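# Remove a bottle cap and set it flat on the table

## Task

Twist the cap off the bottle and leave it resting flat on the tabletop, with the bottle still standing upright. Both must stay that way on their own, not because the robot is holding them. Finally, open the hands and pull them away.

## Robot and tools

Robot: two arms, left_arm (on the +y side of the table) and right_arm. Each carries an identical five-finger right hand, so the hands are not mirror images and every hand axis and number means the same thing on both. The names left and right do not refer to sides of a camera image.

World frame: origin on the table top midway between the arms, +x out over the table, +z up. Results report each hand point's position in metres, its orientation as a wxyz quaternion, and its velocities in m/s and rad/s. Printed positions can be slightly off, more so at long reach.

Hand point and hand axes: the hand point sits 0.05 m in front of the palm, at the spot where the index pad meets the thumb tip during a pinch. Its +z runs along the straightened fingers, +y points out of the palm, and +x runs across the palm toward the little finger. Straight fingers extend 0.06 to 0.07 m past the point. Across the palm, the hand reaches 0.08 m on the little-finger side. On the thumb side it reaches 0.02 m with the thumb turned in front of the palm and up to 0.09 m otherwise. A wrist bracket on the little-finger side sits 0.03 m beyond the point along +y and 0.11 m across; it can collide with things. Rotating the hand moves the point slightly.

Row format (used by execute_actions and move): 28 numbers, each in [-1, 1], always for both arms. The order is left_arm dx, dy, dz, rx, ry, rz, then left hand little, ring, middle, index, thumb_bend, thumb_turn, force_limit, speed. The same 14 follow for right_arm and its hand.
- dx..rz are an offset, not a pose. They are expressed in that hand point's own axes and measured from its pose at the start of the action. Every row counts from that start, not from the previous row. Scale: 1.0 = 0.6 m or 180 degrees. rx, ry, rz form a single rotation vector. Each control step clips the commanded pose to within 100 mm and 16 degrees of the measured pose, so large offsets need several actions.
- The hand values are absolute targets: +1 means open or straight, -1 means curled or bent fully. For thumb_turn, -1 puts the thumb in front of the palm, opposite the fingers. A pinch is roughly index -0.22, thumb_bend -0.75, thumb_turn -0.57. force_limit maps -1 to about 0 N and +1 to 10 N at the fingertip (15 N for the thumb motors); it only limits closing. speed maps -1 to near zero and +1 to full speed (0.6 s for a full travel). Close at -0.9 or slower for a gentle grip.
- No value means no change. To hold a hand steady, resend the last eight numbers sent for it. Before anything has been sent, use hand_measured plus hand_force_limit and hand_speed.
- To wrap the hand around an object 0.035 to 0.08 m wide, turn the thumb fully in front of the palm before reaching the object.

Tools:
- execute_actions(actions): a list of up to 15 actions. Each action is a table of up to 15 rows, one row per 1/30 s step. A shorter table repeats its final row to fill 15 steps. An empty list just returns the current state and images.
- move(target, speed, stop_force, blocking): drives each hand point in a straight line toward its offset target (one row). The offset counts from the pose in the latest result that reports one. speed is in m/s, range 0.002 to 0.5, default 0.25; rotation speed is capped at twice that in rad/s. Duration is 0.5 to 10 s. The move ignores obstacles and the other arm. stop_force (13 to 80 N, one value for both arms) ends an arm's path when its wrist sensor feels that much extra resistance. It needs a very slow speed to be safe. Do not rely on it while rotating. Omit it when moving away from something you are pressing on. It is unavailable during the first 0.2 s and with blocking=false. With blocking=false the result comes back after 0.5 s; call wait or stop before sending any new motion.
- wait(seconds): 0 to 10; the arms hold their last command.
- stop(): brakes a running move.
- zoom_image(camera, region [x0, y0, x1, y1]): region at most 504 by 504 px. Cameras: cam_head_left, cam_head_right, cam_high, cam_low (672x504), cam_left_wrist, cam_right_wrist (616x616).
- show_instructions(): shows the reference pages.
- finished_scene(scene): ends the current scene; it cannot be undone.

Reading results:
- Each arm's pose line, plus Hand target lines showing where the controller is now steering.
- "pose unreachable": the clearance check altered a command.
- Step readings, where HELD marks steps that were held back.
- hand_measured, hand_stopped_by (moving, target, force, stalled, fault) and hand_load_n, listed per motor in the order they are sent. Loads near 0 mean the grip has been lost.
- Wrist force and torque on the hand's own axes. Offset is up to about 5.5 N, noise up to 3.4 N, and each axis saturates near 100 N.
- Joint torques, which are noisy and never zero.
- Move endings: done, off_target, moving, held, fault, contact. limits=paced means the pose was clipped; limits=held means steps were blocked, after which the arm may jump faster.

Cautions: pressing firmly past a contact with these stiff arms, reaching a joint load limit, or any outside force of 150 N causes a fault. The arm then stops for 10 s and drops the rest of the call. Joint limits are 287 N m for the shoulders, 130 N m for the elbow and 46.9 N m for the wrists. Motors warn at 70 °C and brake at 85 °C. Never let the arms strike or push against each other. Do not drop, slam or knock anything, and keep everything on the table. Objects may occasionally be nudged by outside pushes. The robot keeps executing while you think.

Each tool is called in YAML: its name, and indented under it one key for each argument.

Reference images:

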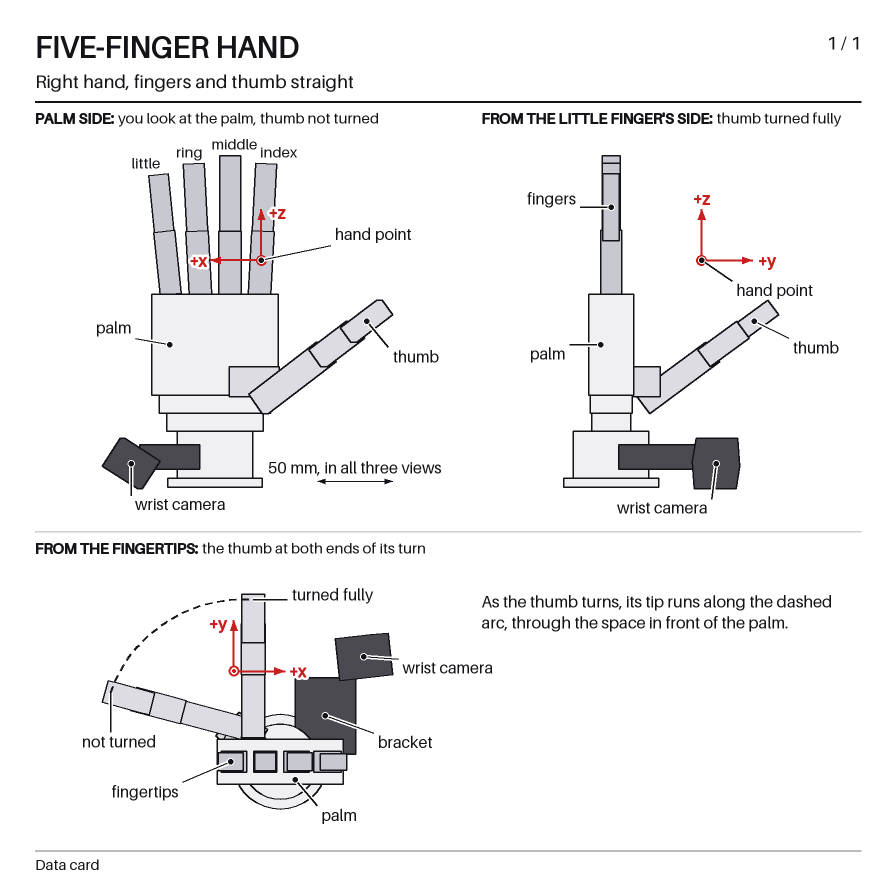

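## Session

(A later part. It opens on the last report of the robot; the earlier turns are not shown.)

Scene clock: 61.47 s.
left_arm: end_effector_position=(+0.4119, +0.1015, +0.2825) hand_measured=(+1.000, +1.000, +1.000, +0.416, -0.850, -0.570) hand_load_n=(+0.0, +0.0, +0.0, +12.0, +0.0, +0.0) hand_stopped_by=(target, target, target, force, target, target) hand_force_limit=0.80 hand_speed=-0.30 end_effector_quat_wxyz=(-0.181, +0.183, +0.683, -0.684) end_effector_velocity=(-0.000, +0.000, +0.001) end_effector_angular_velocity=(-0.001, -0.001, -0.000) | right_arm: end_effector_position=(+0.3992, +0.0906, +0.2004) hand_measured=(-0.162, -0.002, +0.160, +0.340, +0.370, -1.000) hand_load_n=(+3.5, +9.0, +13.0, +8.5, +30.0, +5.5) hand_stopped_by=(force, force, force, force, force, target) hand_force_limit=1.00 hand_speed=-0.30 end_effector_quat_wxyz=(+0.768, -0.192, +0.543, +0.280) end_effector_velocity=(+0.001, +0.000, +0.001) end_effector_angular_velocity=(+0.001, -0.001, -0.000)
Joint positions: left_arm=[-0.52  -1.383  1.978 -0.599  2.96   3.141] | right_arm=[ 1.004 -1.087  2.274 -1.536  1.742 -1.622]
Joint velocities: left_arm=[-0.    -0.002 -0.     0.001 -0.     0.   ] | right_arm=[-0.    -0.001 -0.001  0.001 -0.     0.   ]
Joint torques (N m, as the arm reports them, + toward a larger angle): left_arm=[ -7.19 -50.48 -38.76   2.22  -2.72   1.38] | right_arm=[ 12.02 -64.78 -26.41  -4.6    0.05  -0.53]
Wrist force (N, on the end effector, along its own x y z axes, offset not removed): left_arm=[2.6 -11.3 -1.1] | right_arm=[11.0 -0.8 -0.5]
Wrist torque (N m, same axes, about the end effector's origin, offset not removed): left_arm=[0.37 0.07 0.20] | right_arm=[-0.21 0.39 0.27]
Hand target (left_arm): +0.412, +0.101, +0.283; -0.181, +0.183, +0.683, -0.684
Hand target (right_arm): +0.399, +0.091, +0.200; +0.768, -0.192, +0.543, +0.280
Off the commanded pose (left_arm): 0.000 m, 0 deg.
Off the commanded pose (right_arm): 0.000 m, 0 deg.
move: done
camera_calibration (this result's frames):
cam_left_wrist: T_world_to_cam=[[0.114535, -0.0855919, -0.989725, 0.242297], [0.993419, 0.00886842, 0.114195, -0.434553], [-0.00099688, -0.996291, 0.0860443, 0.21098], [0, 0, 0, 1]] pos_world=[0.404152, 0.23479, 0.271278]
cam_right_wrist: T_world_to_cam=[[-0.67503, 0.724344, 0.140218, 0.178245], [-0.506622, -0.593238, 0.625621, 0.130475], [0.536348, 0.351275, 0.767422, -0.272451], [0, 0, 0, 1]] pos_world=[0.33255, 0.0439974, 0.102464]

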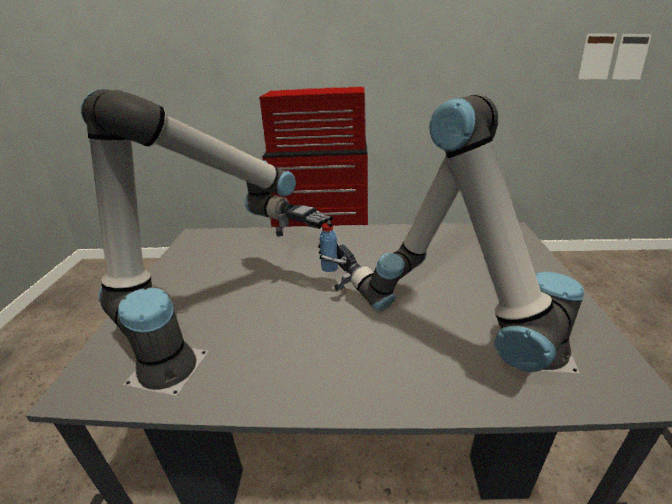

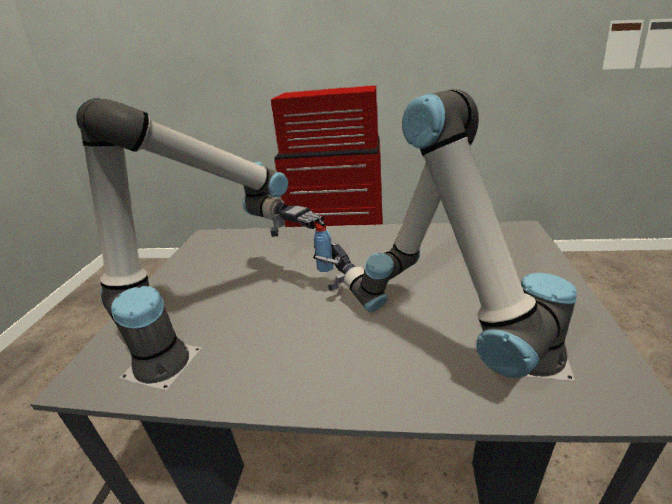

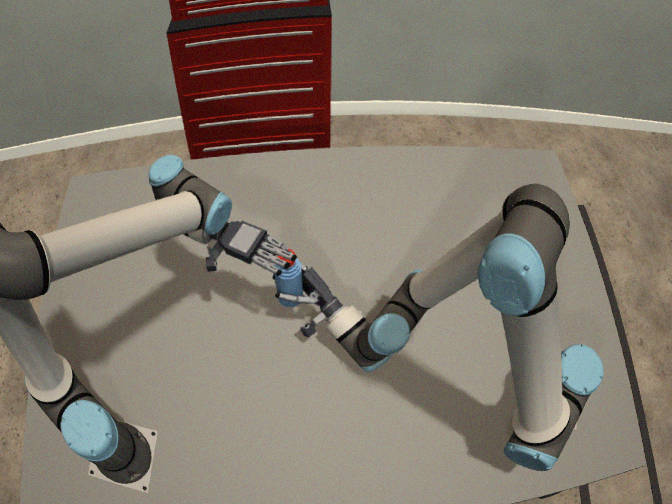

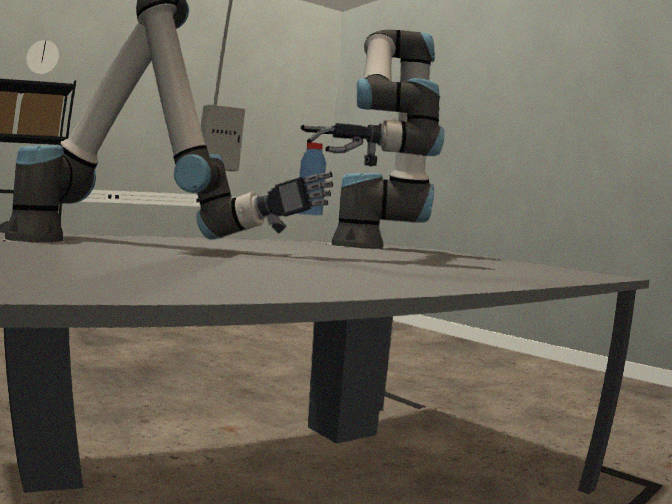

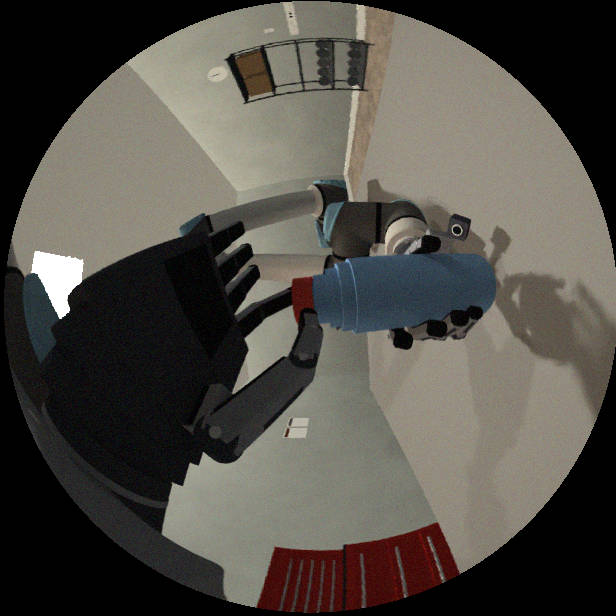

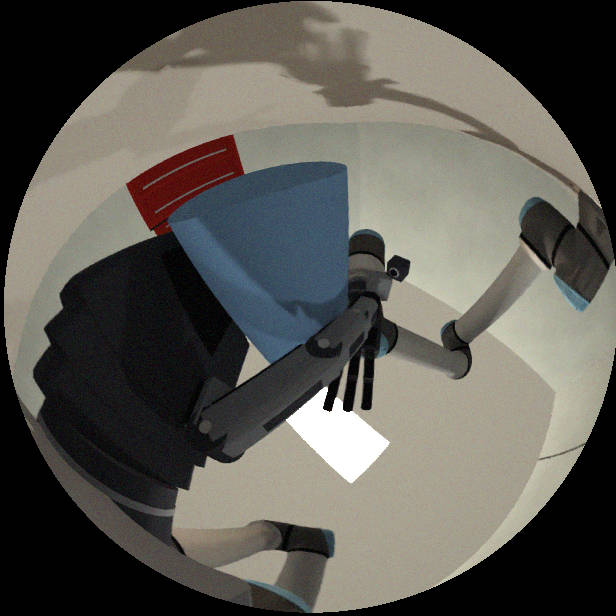

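move:
  target: [0,-0.089,0,0,0,0,1,1,1,0.55,0,-0.57,0.8,0.3, 0,0,0,0,0,0,-0.98,-1,-1,-1,-0.62,-1,1,-0.3]
  speed: 0.1

move:
  target: [0,0,0.032,-0.167,0,0,1,1,1,0.55,0,-0.57,0.8,0.3, 0,0,0,0,0,0,-0.98,-1,-1,-1,-0.62,-1,1,-0.3]
  speed: 0.3

move:
  target: [0,0.058,0.033,0,0,0,1,1,1,0.55,0,-0.57,0.8,0.3, 0,0,0,0,0,0,-0.98,-1,-1,-1,-0.62,-1,1,-0.3]
  speed: 0.05
  stop_force: 13

Scene clock: 63.20 s.
left_arm: end_effector_position=(+0.4118, +0.1016, +0.3355) hand_measured=(+1.000, +1.000, +1.000, +0.550, +0.000, -0.570) hand_load_n=(+0.0, +0.0, +0.0, +0.0, +0.0, +0.0) hand_stopped_by=(target, target, target, target, target, target) hand_force_limit=0.80 hand_speed=0.30 end_effector_quat_wxyz=(-0.181, +0.183, +0.683, -0.684) end_effector_velocity=(-0.000, +0.000, +0.002) end_effector_angular_velocity=(+0.003, +0.000, +0.000) | right_arm: end_effector_position=(+0.3992, +0.0906, +0.2004) hand_measured=(-0.162, -0.002, +0.160, +0.340, +0.370, -1.000) hand_load_n=(+3.5, +9.0, +12.5, +8.0, +30.0, +6.0) hand_stopped_by=(force, force, force, force, force, target) hand_force_limit=1.00 hand_speed=-0.30 end_effector_quat_wxyz=(+0.768, -0.192, +0.543, +0.280) end_effector_velocity=(+0.000, -0.000, +0.000) end_effector_angular_velocity=(-0.000, +0.000, -0.000)
Joint positions: left_arm=[-0.52  -1.432  1.929 -0.502  2.96   3.139] | right_arm=[ 1.004 -1.087  2.274 -1.536  1.742 -1.622]
Joint velocities: left_arm=[ 0.     0.    -0.005  0.018 -0.     0.011] | right_arm=[-0.    -0.001  0.     0.     0.     0.   ]
Joint torques (N m, as the arm reports them, + toward a larger angle): left_arm=[ -5.72 -54.1  -46.76   1.52   2.45   1.84] | right_arm=[ 10.46 -66.64 -28.03  -4.76   0.53  -0.27]
Wrist force (N, on the end effector, along its own x y z axes, offset not removed): left_arm=[0.8 0.0 -3.5] | right_arm=[-5.4 -2.6 -1.8]
Wrist torque (N m, same axes, about the end effector's origin, offset not removed): left_arm=[0.00 -0.01 0.02] | right_arm=[-0.51 1.04 -0.45]
Hand target (left_arm): +0.412, +0.102, +0.336; -0.181, +0.183, +0.683, -0.684
Hand target (right_arm): +0.399, +0.091, +0.200; +0.768, -0.192, +0.543, +0.280
Off the commanded pose (left_arm): 0.000 m, 0 deg.
Off the commanded pose (right_arm): 0.000 m, 0 deg.
move: done
camera_calibration (this result's frames):
cam_left_wrist: T_world_to_cam=[[0.114334, -0.0858778, -0.989724, 0.294939], [0.993442, 0.0090147, 0.113981, -0.440459], [-0.000866398, -0.996265, 0.0863453, 0.20643], [0, 0, 0, 1]] pos_world=[0.404028, 0.234958, 0.324288]
cam_right_wrist: T_world_to_cam=[[-0.675029, 0.724344, 0.140218, 0.178245], [-0.506623, -0.593239, 0.625621, 0.130474], [0.536348, 0.351275, 0.767422, -0.272451], [0, 0, 0, 1]] pos_world=[0.33255, 0.0439973, 0.102464]

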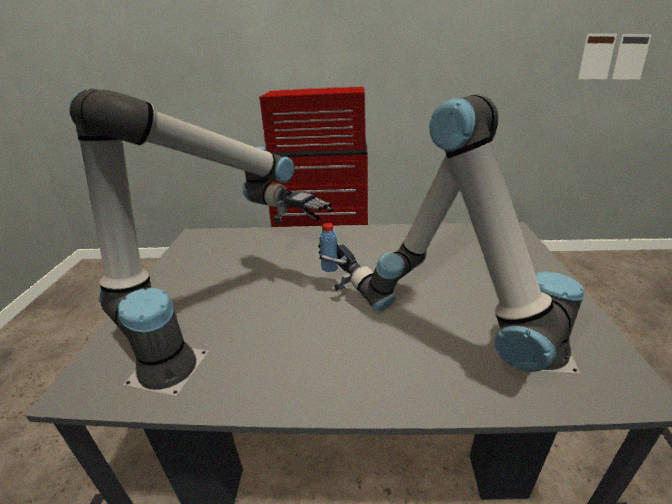

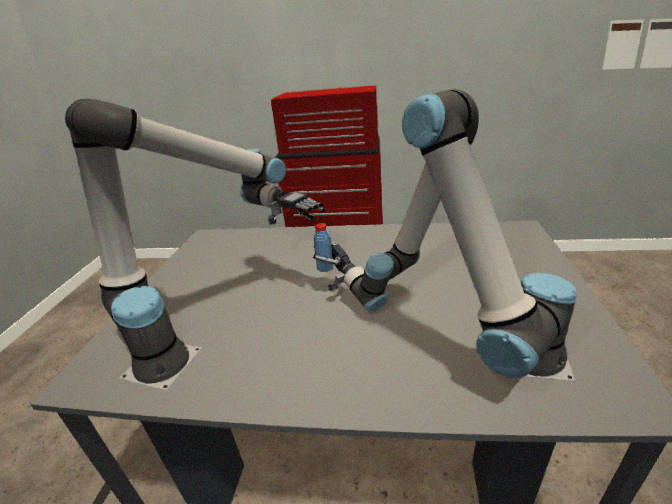

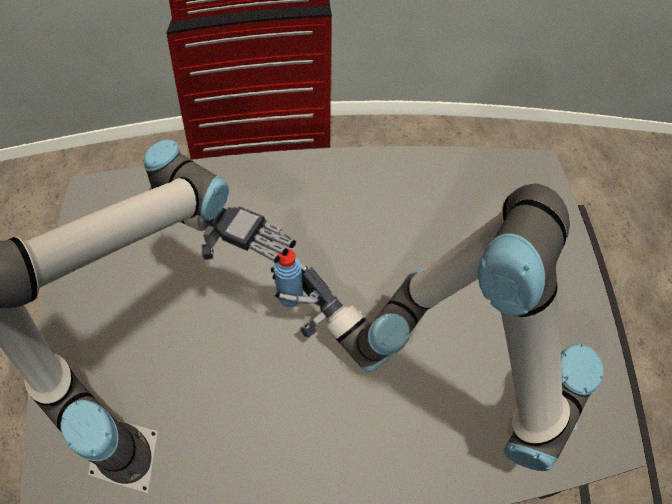

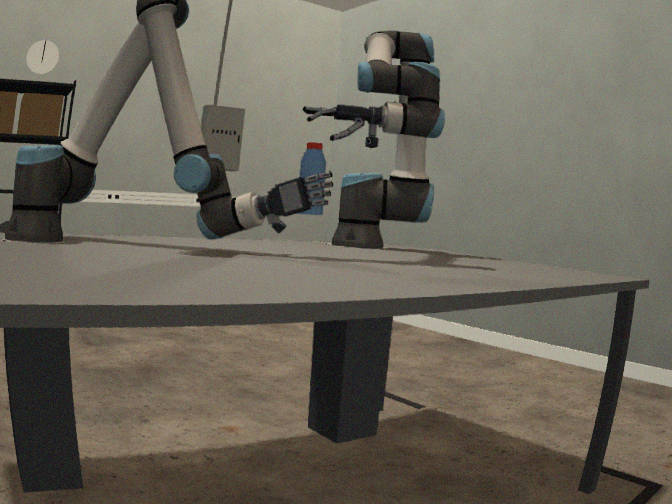

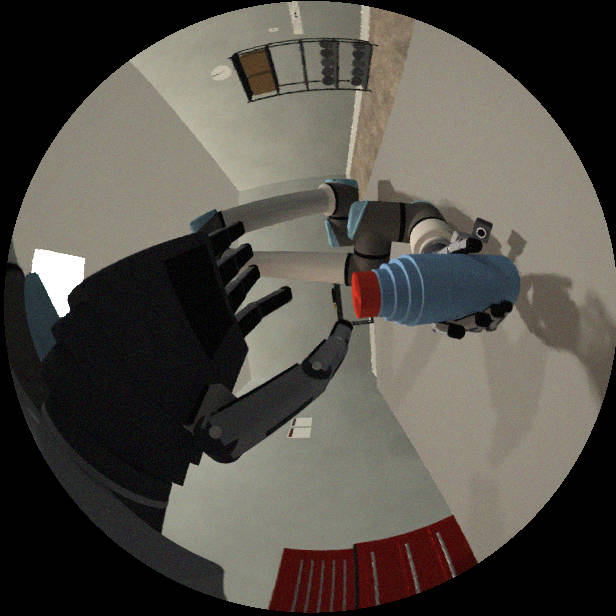

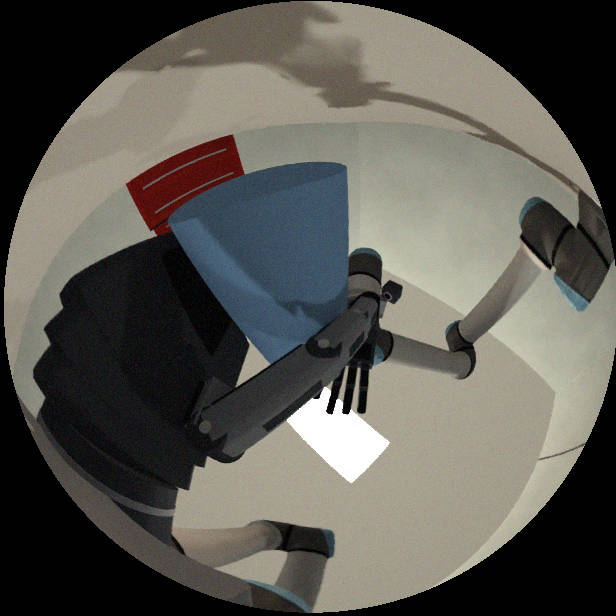

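Scene clock: 64.83 s.
left_arm: end_effector_position=(+0.4022, +0.0852, +0.3355) hand_measured=(+1.000, +1.000, +1.000, +0.550, +0.000, -0.570) hand_load_n=(+0.0, +0.0, +0.0, +0.0, +0.0, +0.0) hand_stopped_by=(target, target, target, target, target, target) hand_force_limit=0.80 hand_speed=0.30 end_effector_quat_wxyz=(-0.127, +0.223, +0.837, -0.484) end_effector_velocity=(-0.000, -0.000, -0.000) end_effector_angular_velocity=(+0.013, -0.004, -0.008) | right_arm: end_effector_position=(+0.3992, +0.0906, +0.2004) hand_measured=(-0.162, -0.002, +0.160, +0.340, +0.370, -1.000) hand_load_n=(+3.5, +9.0, +12.5, +8.0, +30.0, +6.0) hand_stopped_by=(force, force, force, force, force, target) hand_force_limit=1.00 hand_speed=-0.30 end_effector_quat_wxyz=(+0.768, -0.192, +0.543, +0.280) end_effector_velocity=(+0.000, +0.001, -0.001) end_effector_angular_velocity=(-0.002, +0.002, +0.000)
Joint positions: left_arm=[-0.66  -1.321  1.67   0.715  2.534  4.121] | right_arm=[ 1.004 -1.087  2.274 -1.536  1.742 -1.622]
Joint velocities: left_arm=[-0.003  0.006 -0.008  0.024 -0.008  0.019] | right_arm=[ 0.     0.002 -0.001  0.002 -0.    -0.   ]
Joint torques (N m, as the arm reports them, + toward a larger angle): left_arm=[-10.16 -46.54 -45.47   4.4   -1.17   1.41] | right_arm=[ 10.58 -66.44 -27.39  -4.59   0.91  -0.73]
Wrist force (N, on the end effector, along its own x y z axes, offset not removed): left_arm=[1.0 1.5 -2.9] | right_arm=[5.6 -4.0 -4.0]
Wrist torque (N m, same axes, about the end effector's origin, offset not removed): left_arm=[0.28 -0.14 0.16] | right_arm=[-0.40 -0.72 0.35]
Hand target (left_arm): +0.402, +0.085, +0.335; -0.127, +0.223, +0.837, -0.483
Hand target (right_arm): +0.399, +0.091, +0.200; +0.768, -0.192, +0.543, +0.280
Off the commanded pose (left_arm): 0.000 m, 0 deg.
Off the commanded pose (right_arm): 0.000 m, 0 deg.
move: done
camera_calibration (this result's frames):
cam_left_wrist: T_world_to_cam=[[0.361366, 0.345908, -0.865888, 0.116889], [0.931646, -0.0960197, 0.350451, -0.476358], [0.0380816, -0.933342, -0.356962, 0.317731], [0, 0, 0, 1]] pos_world=[0.389458, 0.210379, 0.381571]
cam_right_wrist: T_world_to_cam=[[-0.675029, 0.724344, 0.140218, 0.178245], [-0.506623, -0.593238, 0.625621, 0.130474], [0.536348, 0.351275, 0.767422, -0.272451], [0, 0, 0, 1]] pos_world=[0.33255, 0.0439972, 0.102464]

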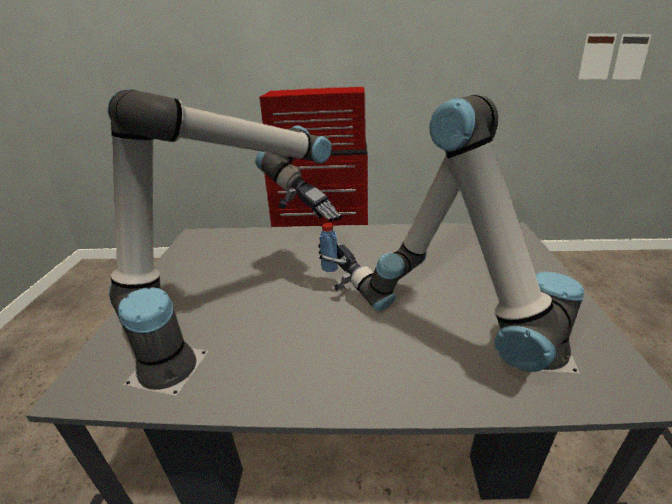

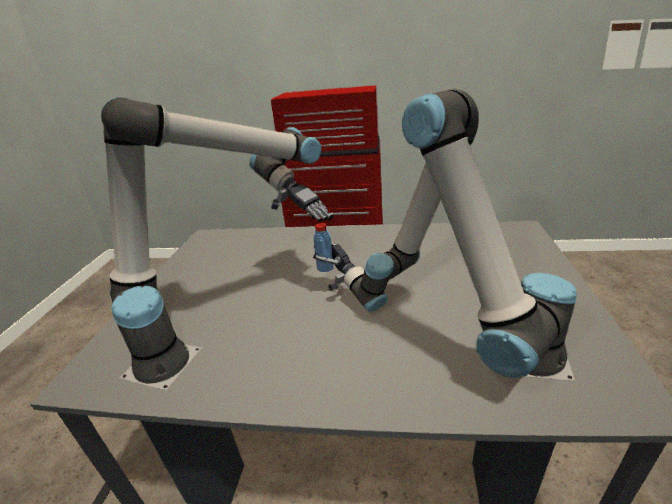

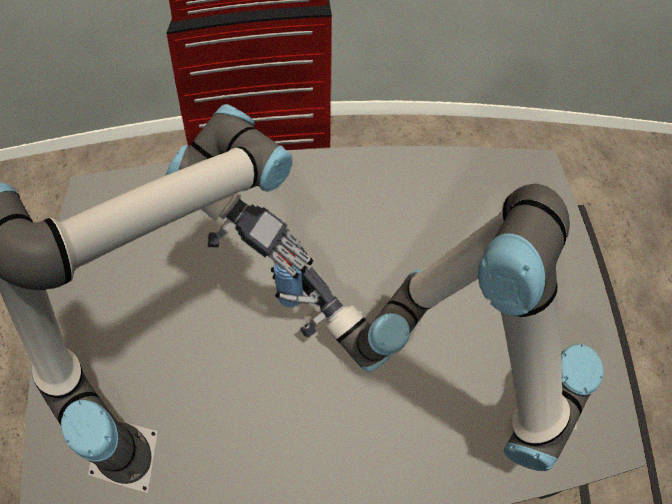

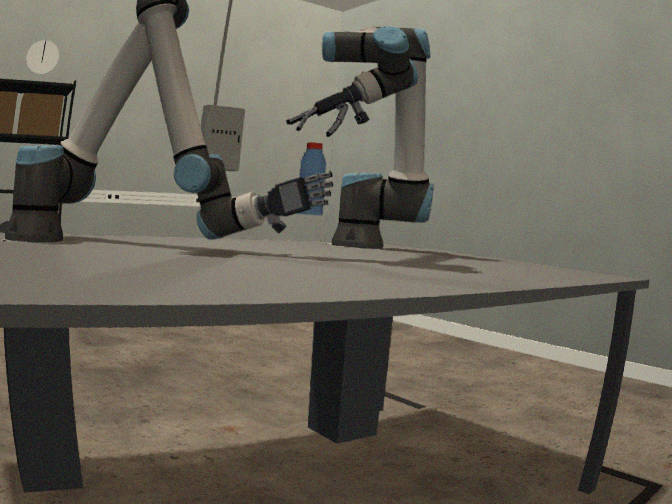

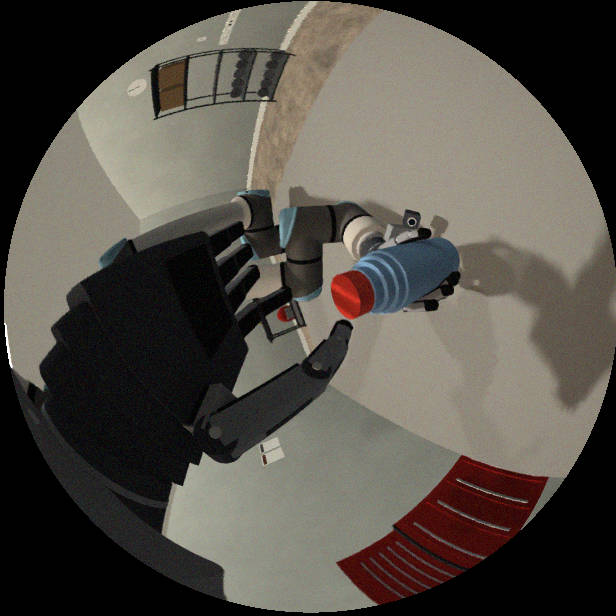

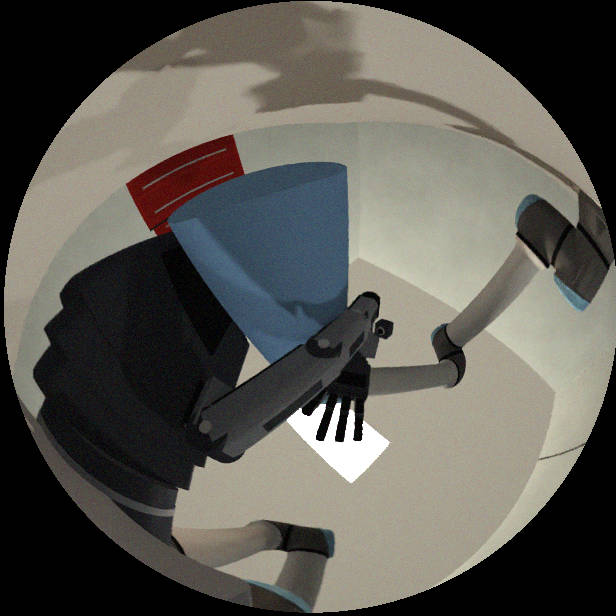

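Scene clock: 66.07 s.
left_arm: end_effector_position=(+0.4025, +0.0853, +0.2958) hand_measured=(+1.000, +1.000, +1.000, +0.550, +0.000, -0.570) hand_load_n=(+0.0, +0.0, +0.0, +0.0, +0.0, +0.0) hand_stopped_by=(target, target, target, target, target, target) hand_force_limit=0.80 hand_speed=0.30 end_effector_quat_wxyz=(-0.127, +0.223, +0.837, -0.484) end_effector_velocity=(-0.000, +0.000, -0.001) end_effector_angular_velocity=(-0.001, -0.001, +0.001) | right_arm: end_effector_position=(+0.3992, +0.0906, +0.2004) hand_measured=(-0.162, -0.002, +0.160, +0.340, +0.370, -1.000) hand_load_n=(+3.5, +9.0, +12.5, +8.0, +30.0, +6.0) hand_stopped_by=(force, force, force, force, force, target) hand_force_limit=1.00 hand_speed=-0.30 end_effector_quat_wxyz=(+0.768, -0.192, +0.543, +0.280) end_effector_velocity=(-0.000, +0.000, -0.000) end_effector_angular_velocity=(+0.001, -0.001, +0.001)
Joint positions: left_arm=[-0.66  -1.296  1.713  0.647  2.534  4.122] | right_arm=[ 1.004 -1.087  2.274 -1.536  1.742 -1.622]
Joint velocities: left_arm=[ 0.    -0.     0.002 -0.005  0.    -0.001] | right_arm=[ 0.     0.001 -0.    -0.001 -0.     0.   ]
Joint torques (N m, as the arm reports them, + toward a larger angle): left_arm=[ 11.47 -46.63 -28.25   1.28   3.79  -2.01] | right_arm=[ 11.7  -64.79 -27.08  -4.72   0.66  -0.72]
Wrist force (N, on the end effector, along its own x y z axes, offset not removed): left_arm=[-0.3 0.0 0.7] | right_arm=[5.0 0.9 -1.6]
Wrist torque (N m, same axes, about the end effector's origin, offset not removed): left_arm=[-0.17 -0.01 -0.06] | right_arm=[0.06 -0.51 0.26]
Hand target (left_arm): +0.402, +0.085, +0.295; -0.127, +0.223, +0.837, -0.484
Hand target (right_arm): +0.399, +0.091, +0.200; +0.768, -0.192, +0.543, +0.280
Off the commanded pose (left_arm): 0.000 m, 0 deg.
Off the commanded pose (right_arm): 0.000 m, 0 deg.
move: done
camera_calibration (this result's frames):
cam_left_wrist: T_world_to_cam=[[0.361444, 0.345865, -0.865873, 0.0823579], [0.931618, -0.096077, 0.350511, -0.462649], [0.038039, -0.933352, -0.356941, 0.303636], [0, 0, 0, 1]] pos_world=[0.389695, 0.210464, 0.341855]
cam_right_wrist: T_world_to_cam=[[-0.67503, 0.724344, 0.140218, 0.178245], [-0.506622, -0.593239, 0.625621, 0.130474], [0.536347, 0.351275, 0.767422, -0.272451], [0, 0, 0, 1]] pos_world=[0.33255, 0.0439973, 0.102464]

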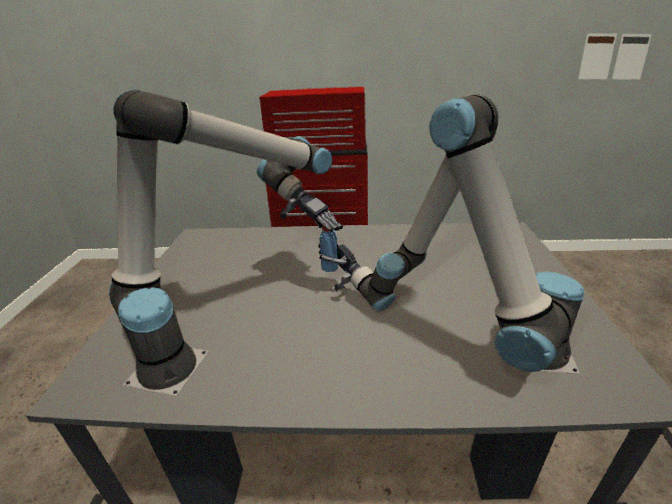

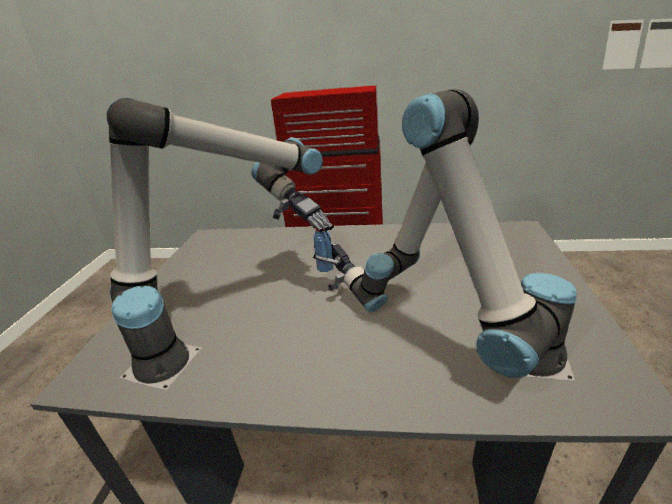

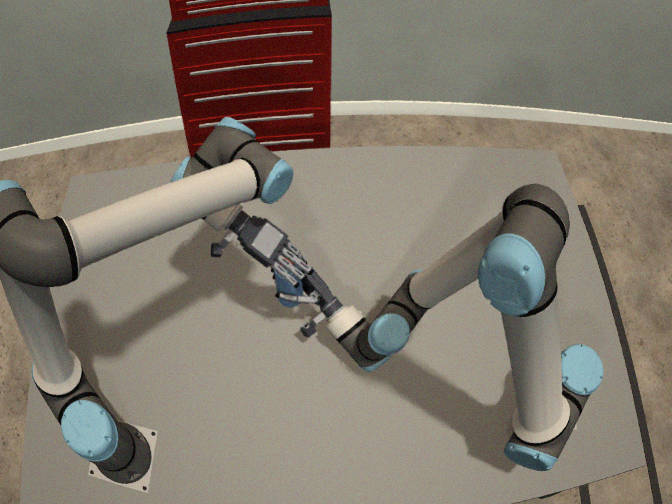

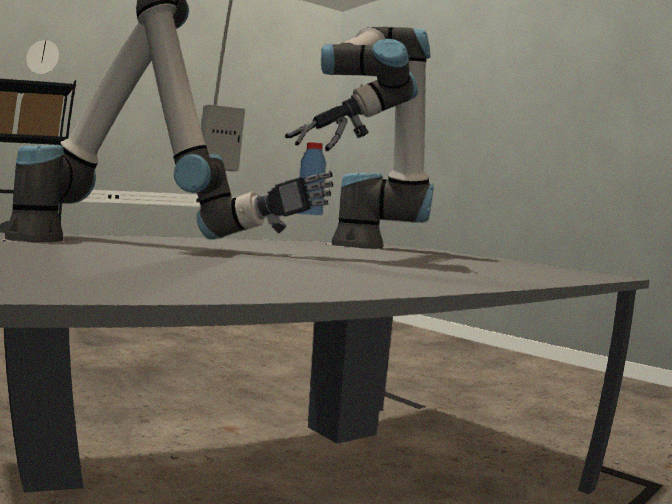

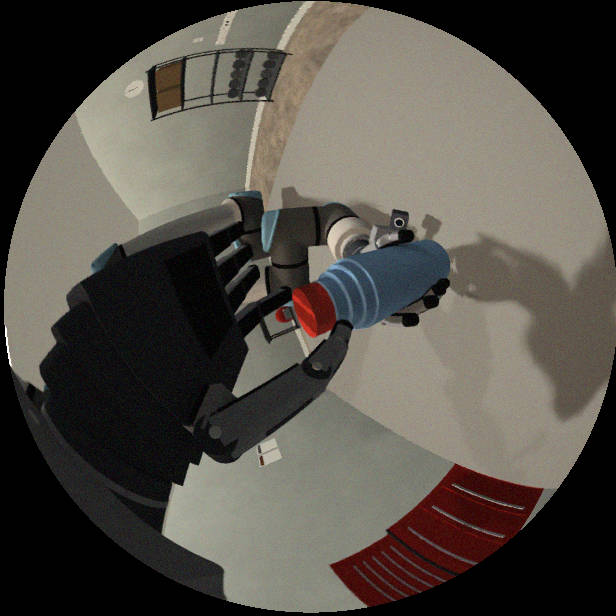

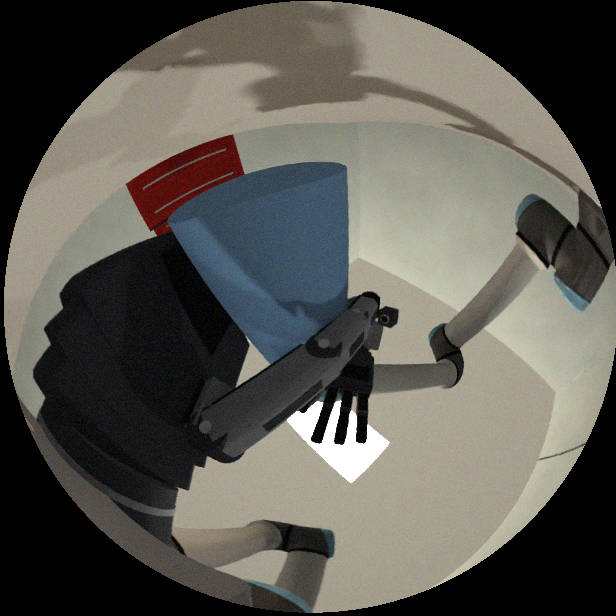

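Looks good. Go 5 mm lower and close.

move:
  target: [0,0.007,0.004,0,0,0,1,1,1,-0.5,-1,-0.57,0.8,-0.6, 0,0,0,0,0,0,-0.98,-1,-1,-1,-0.62,-1,1,-0.3]
  speed: 0.05

Scene clock: 67.27 s.
left_arm: end_effector_position=(+0.4025, +0.0853, +0.2910) hand_measured=(+1.000, +1.000, +1.000, +0.226, -0.298, -0.570) hand_load_n=(+0.0, +0.0, +0.0, +17.0, +13.0, +1.0) hand_stopped_by=(target, target, target, force, force, target) hand_force_limit=0.80 hand_speed=-0.60 end_effector_quat_wxyz=(-0.127, +0.223, +0.836, -0.484) end_effector_velocity=(+0.000, +0.000, -0.001) end_effector_angular_velocity=(+0.000, -0.001, +0.000) | right_arm: end_effector_position=(+0.3992, +0.0906, +0.2004) hand_measured=(-0.162, -0.002, +0.160, +0.340, +0.370, -1.000) hand_load_n=(+1.5, +7.5, +12.5, +8.0, +31.0, +8.0) hand_stopped_by=(force, force, force, force, force, target) hand_force_limit=1.00 hand_speed=-0.30 end_effector_quat_wxyz=(+0.768, -0.192, +0.543, +0.280) end_effector_velocity=(+0.000, +0.001, +0.001) end_effector_angular_velocity=(+0.002, -0.002, +0.000)
Joint positions: left_arm=[-0.66  -1.293  1.718  0.639  2.534  4.122] | right_arm=[ 1.004 -1.087  2.274 -1.536  1.742 -1.622]
Joint velocities: left_arm=[ 0.     0.     0.001 -0.001 -0.001  0.   ] | right_arm=[ 0.    -0.001 -0.001 -0.001 -0.    -0.   ]
Joint torques (N m, as the arm reports them, + toward a larger angle): left_arm=[ 13.56 -42.43 -21.61   1.4   -3.9    0.91] | right_arm=[  9.84 -66.65 -27.66  -5.02   0.27  -0.02]
Wrist force (N, on the end effector, along its own x y z axes, offset not removed): left_arm=[-0.7 -12.1 -2.1] | right_arm=[8.2 -0.1 3.3]
Wrist torque (N m, same axes, about the end effector's origin, offset not removed): left_arm=[0.06 0.16 0.10] | right_arm=[-0.69 0.65 -0.40]
Hand target (left_arm): +0.402, +0.085, +0.291; -0.127, +0.223, +0.837, -0.484
Hand target (right_arm): +0.399, +0.091, +0.200; +0.768, -0.192, +0.543, +0.280
Off the commanded pose (left_arm): 0.000 m, 0 deg.
Off the commanded pose (right_arm): 0.000 m, 0 deg.
move: done
camera_calibration (this result's frames):
cam_left_wrist: T_world_to_cam=[[0.361432, 0.345796, -0.865905, 0.0782235], [0.931625, -0.0961018, 0.350485, -0.460968], [0.0379813, -0.933375, -0.356886, 0.301922], [0, 0, 0, 1]] pos_world=[0.389709, 0.210457, 0.337048]
cam_right_wrist: T_world_to_cam=[[-0.675029, 0.724344, 0.140218, 0.178245], [-0.506623, -0.593238, 0.625621, 0.130475], [0.536348, 0.351275, 0.767422, -0.272451], [0, 0, 0, 1]] pos_world=[0.33255, 0.0439973, 0.102464]

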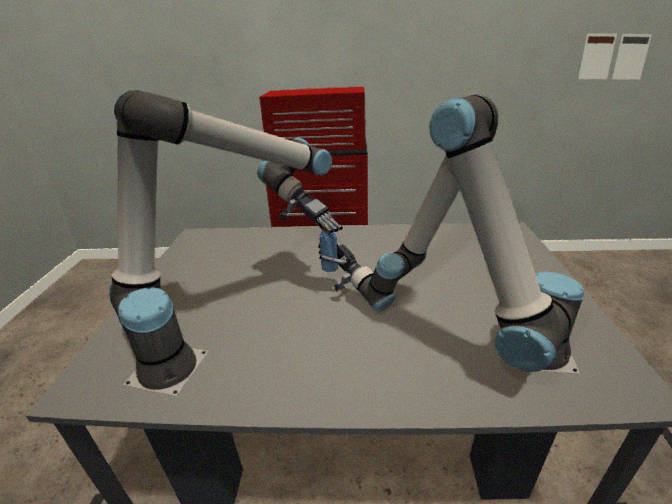

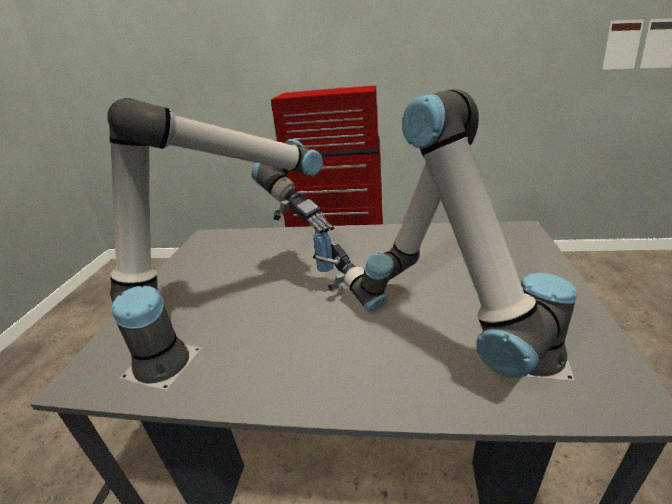

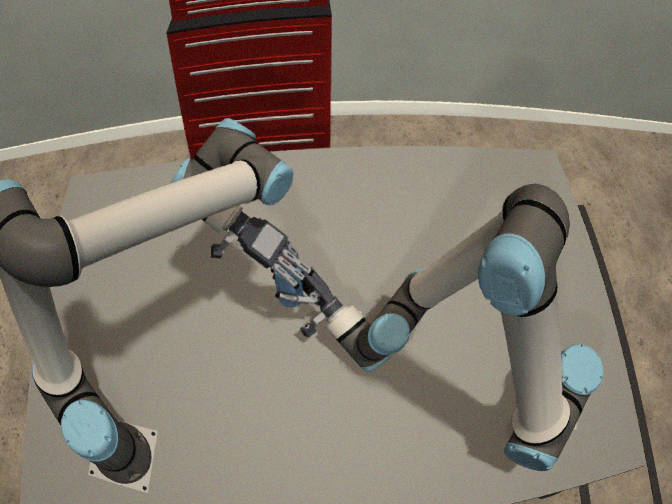

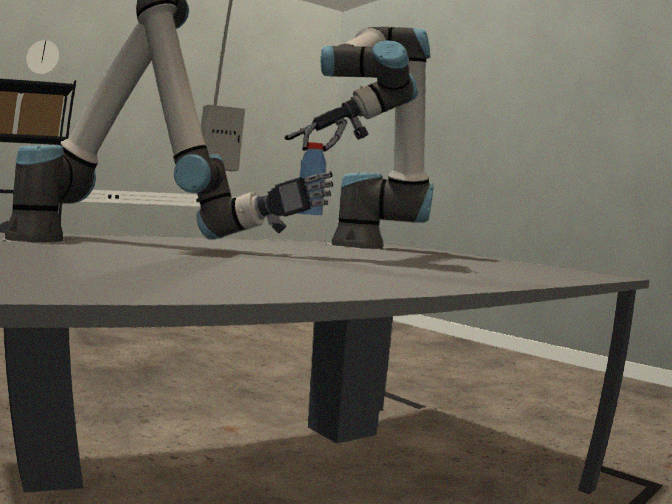

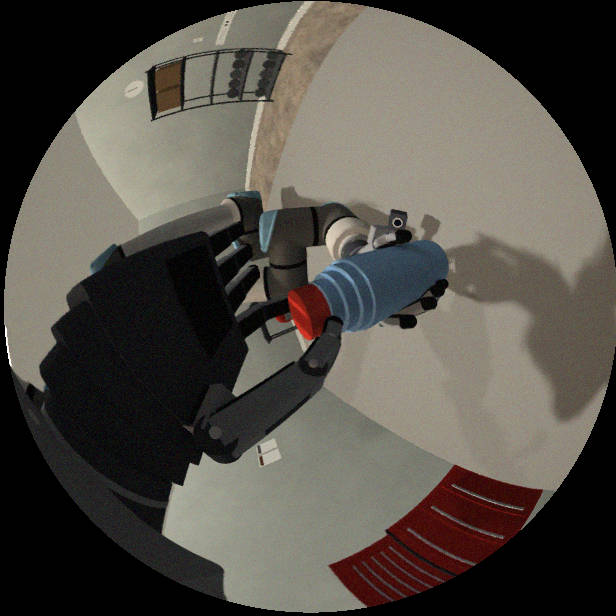

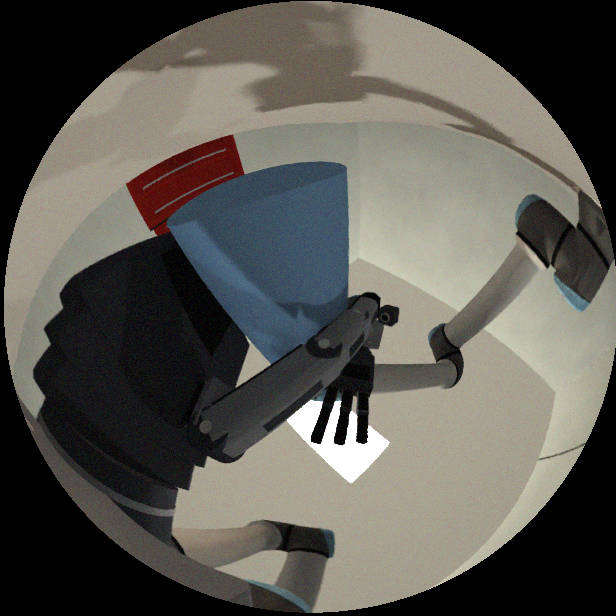

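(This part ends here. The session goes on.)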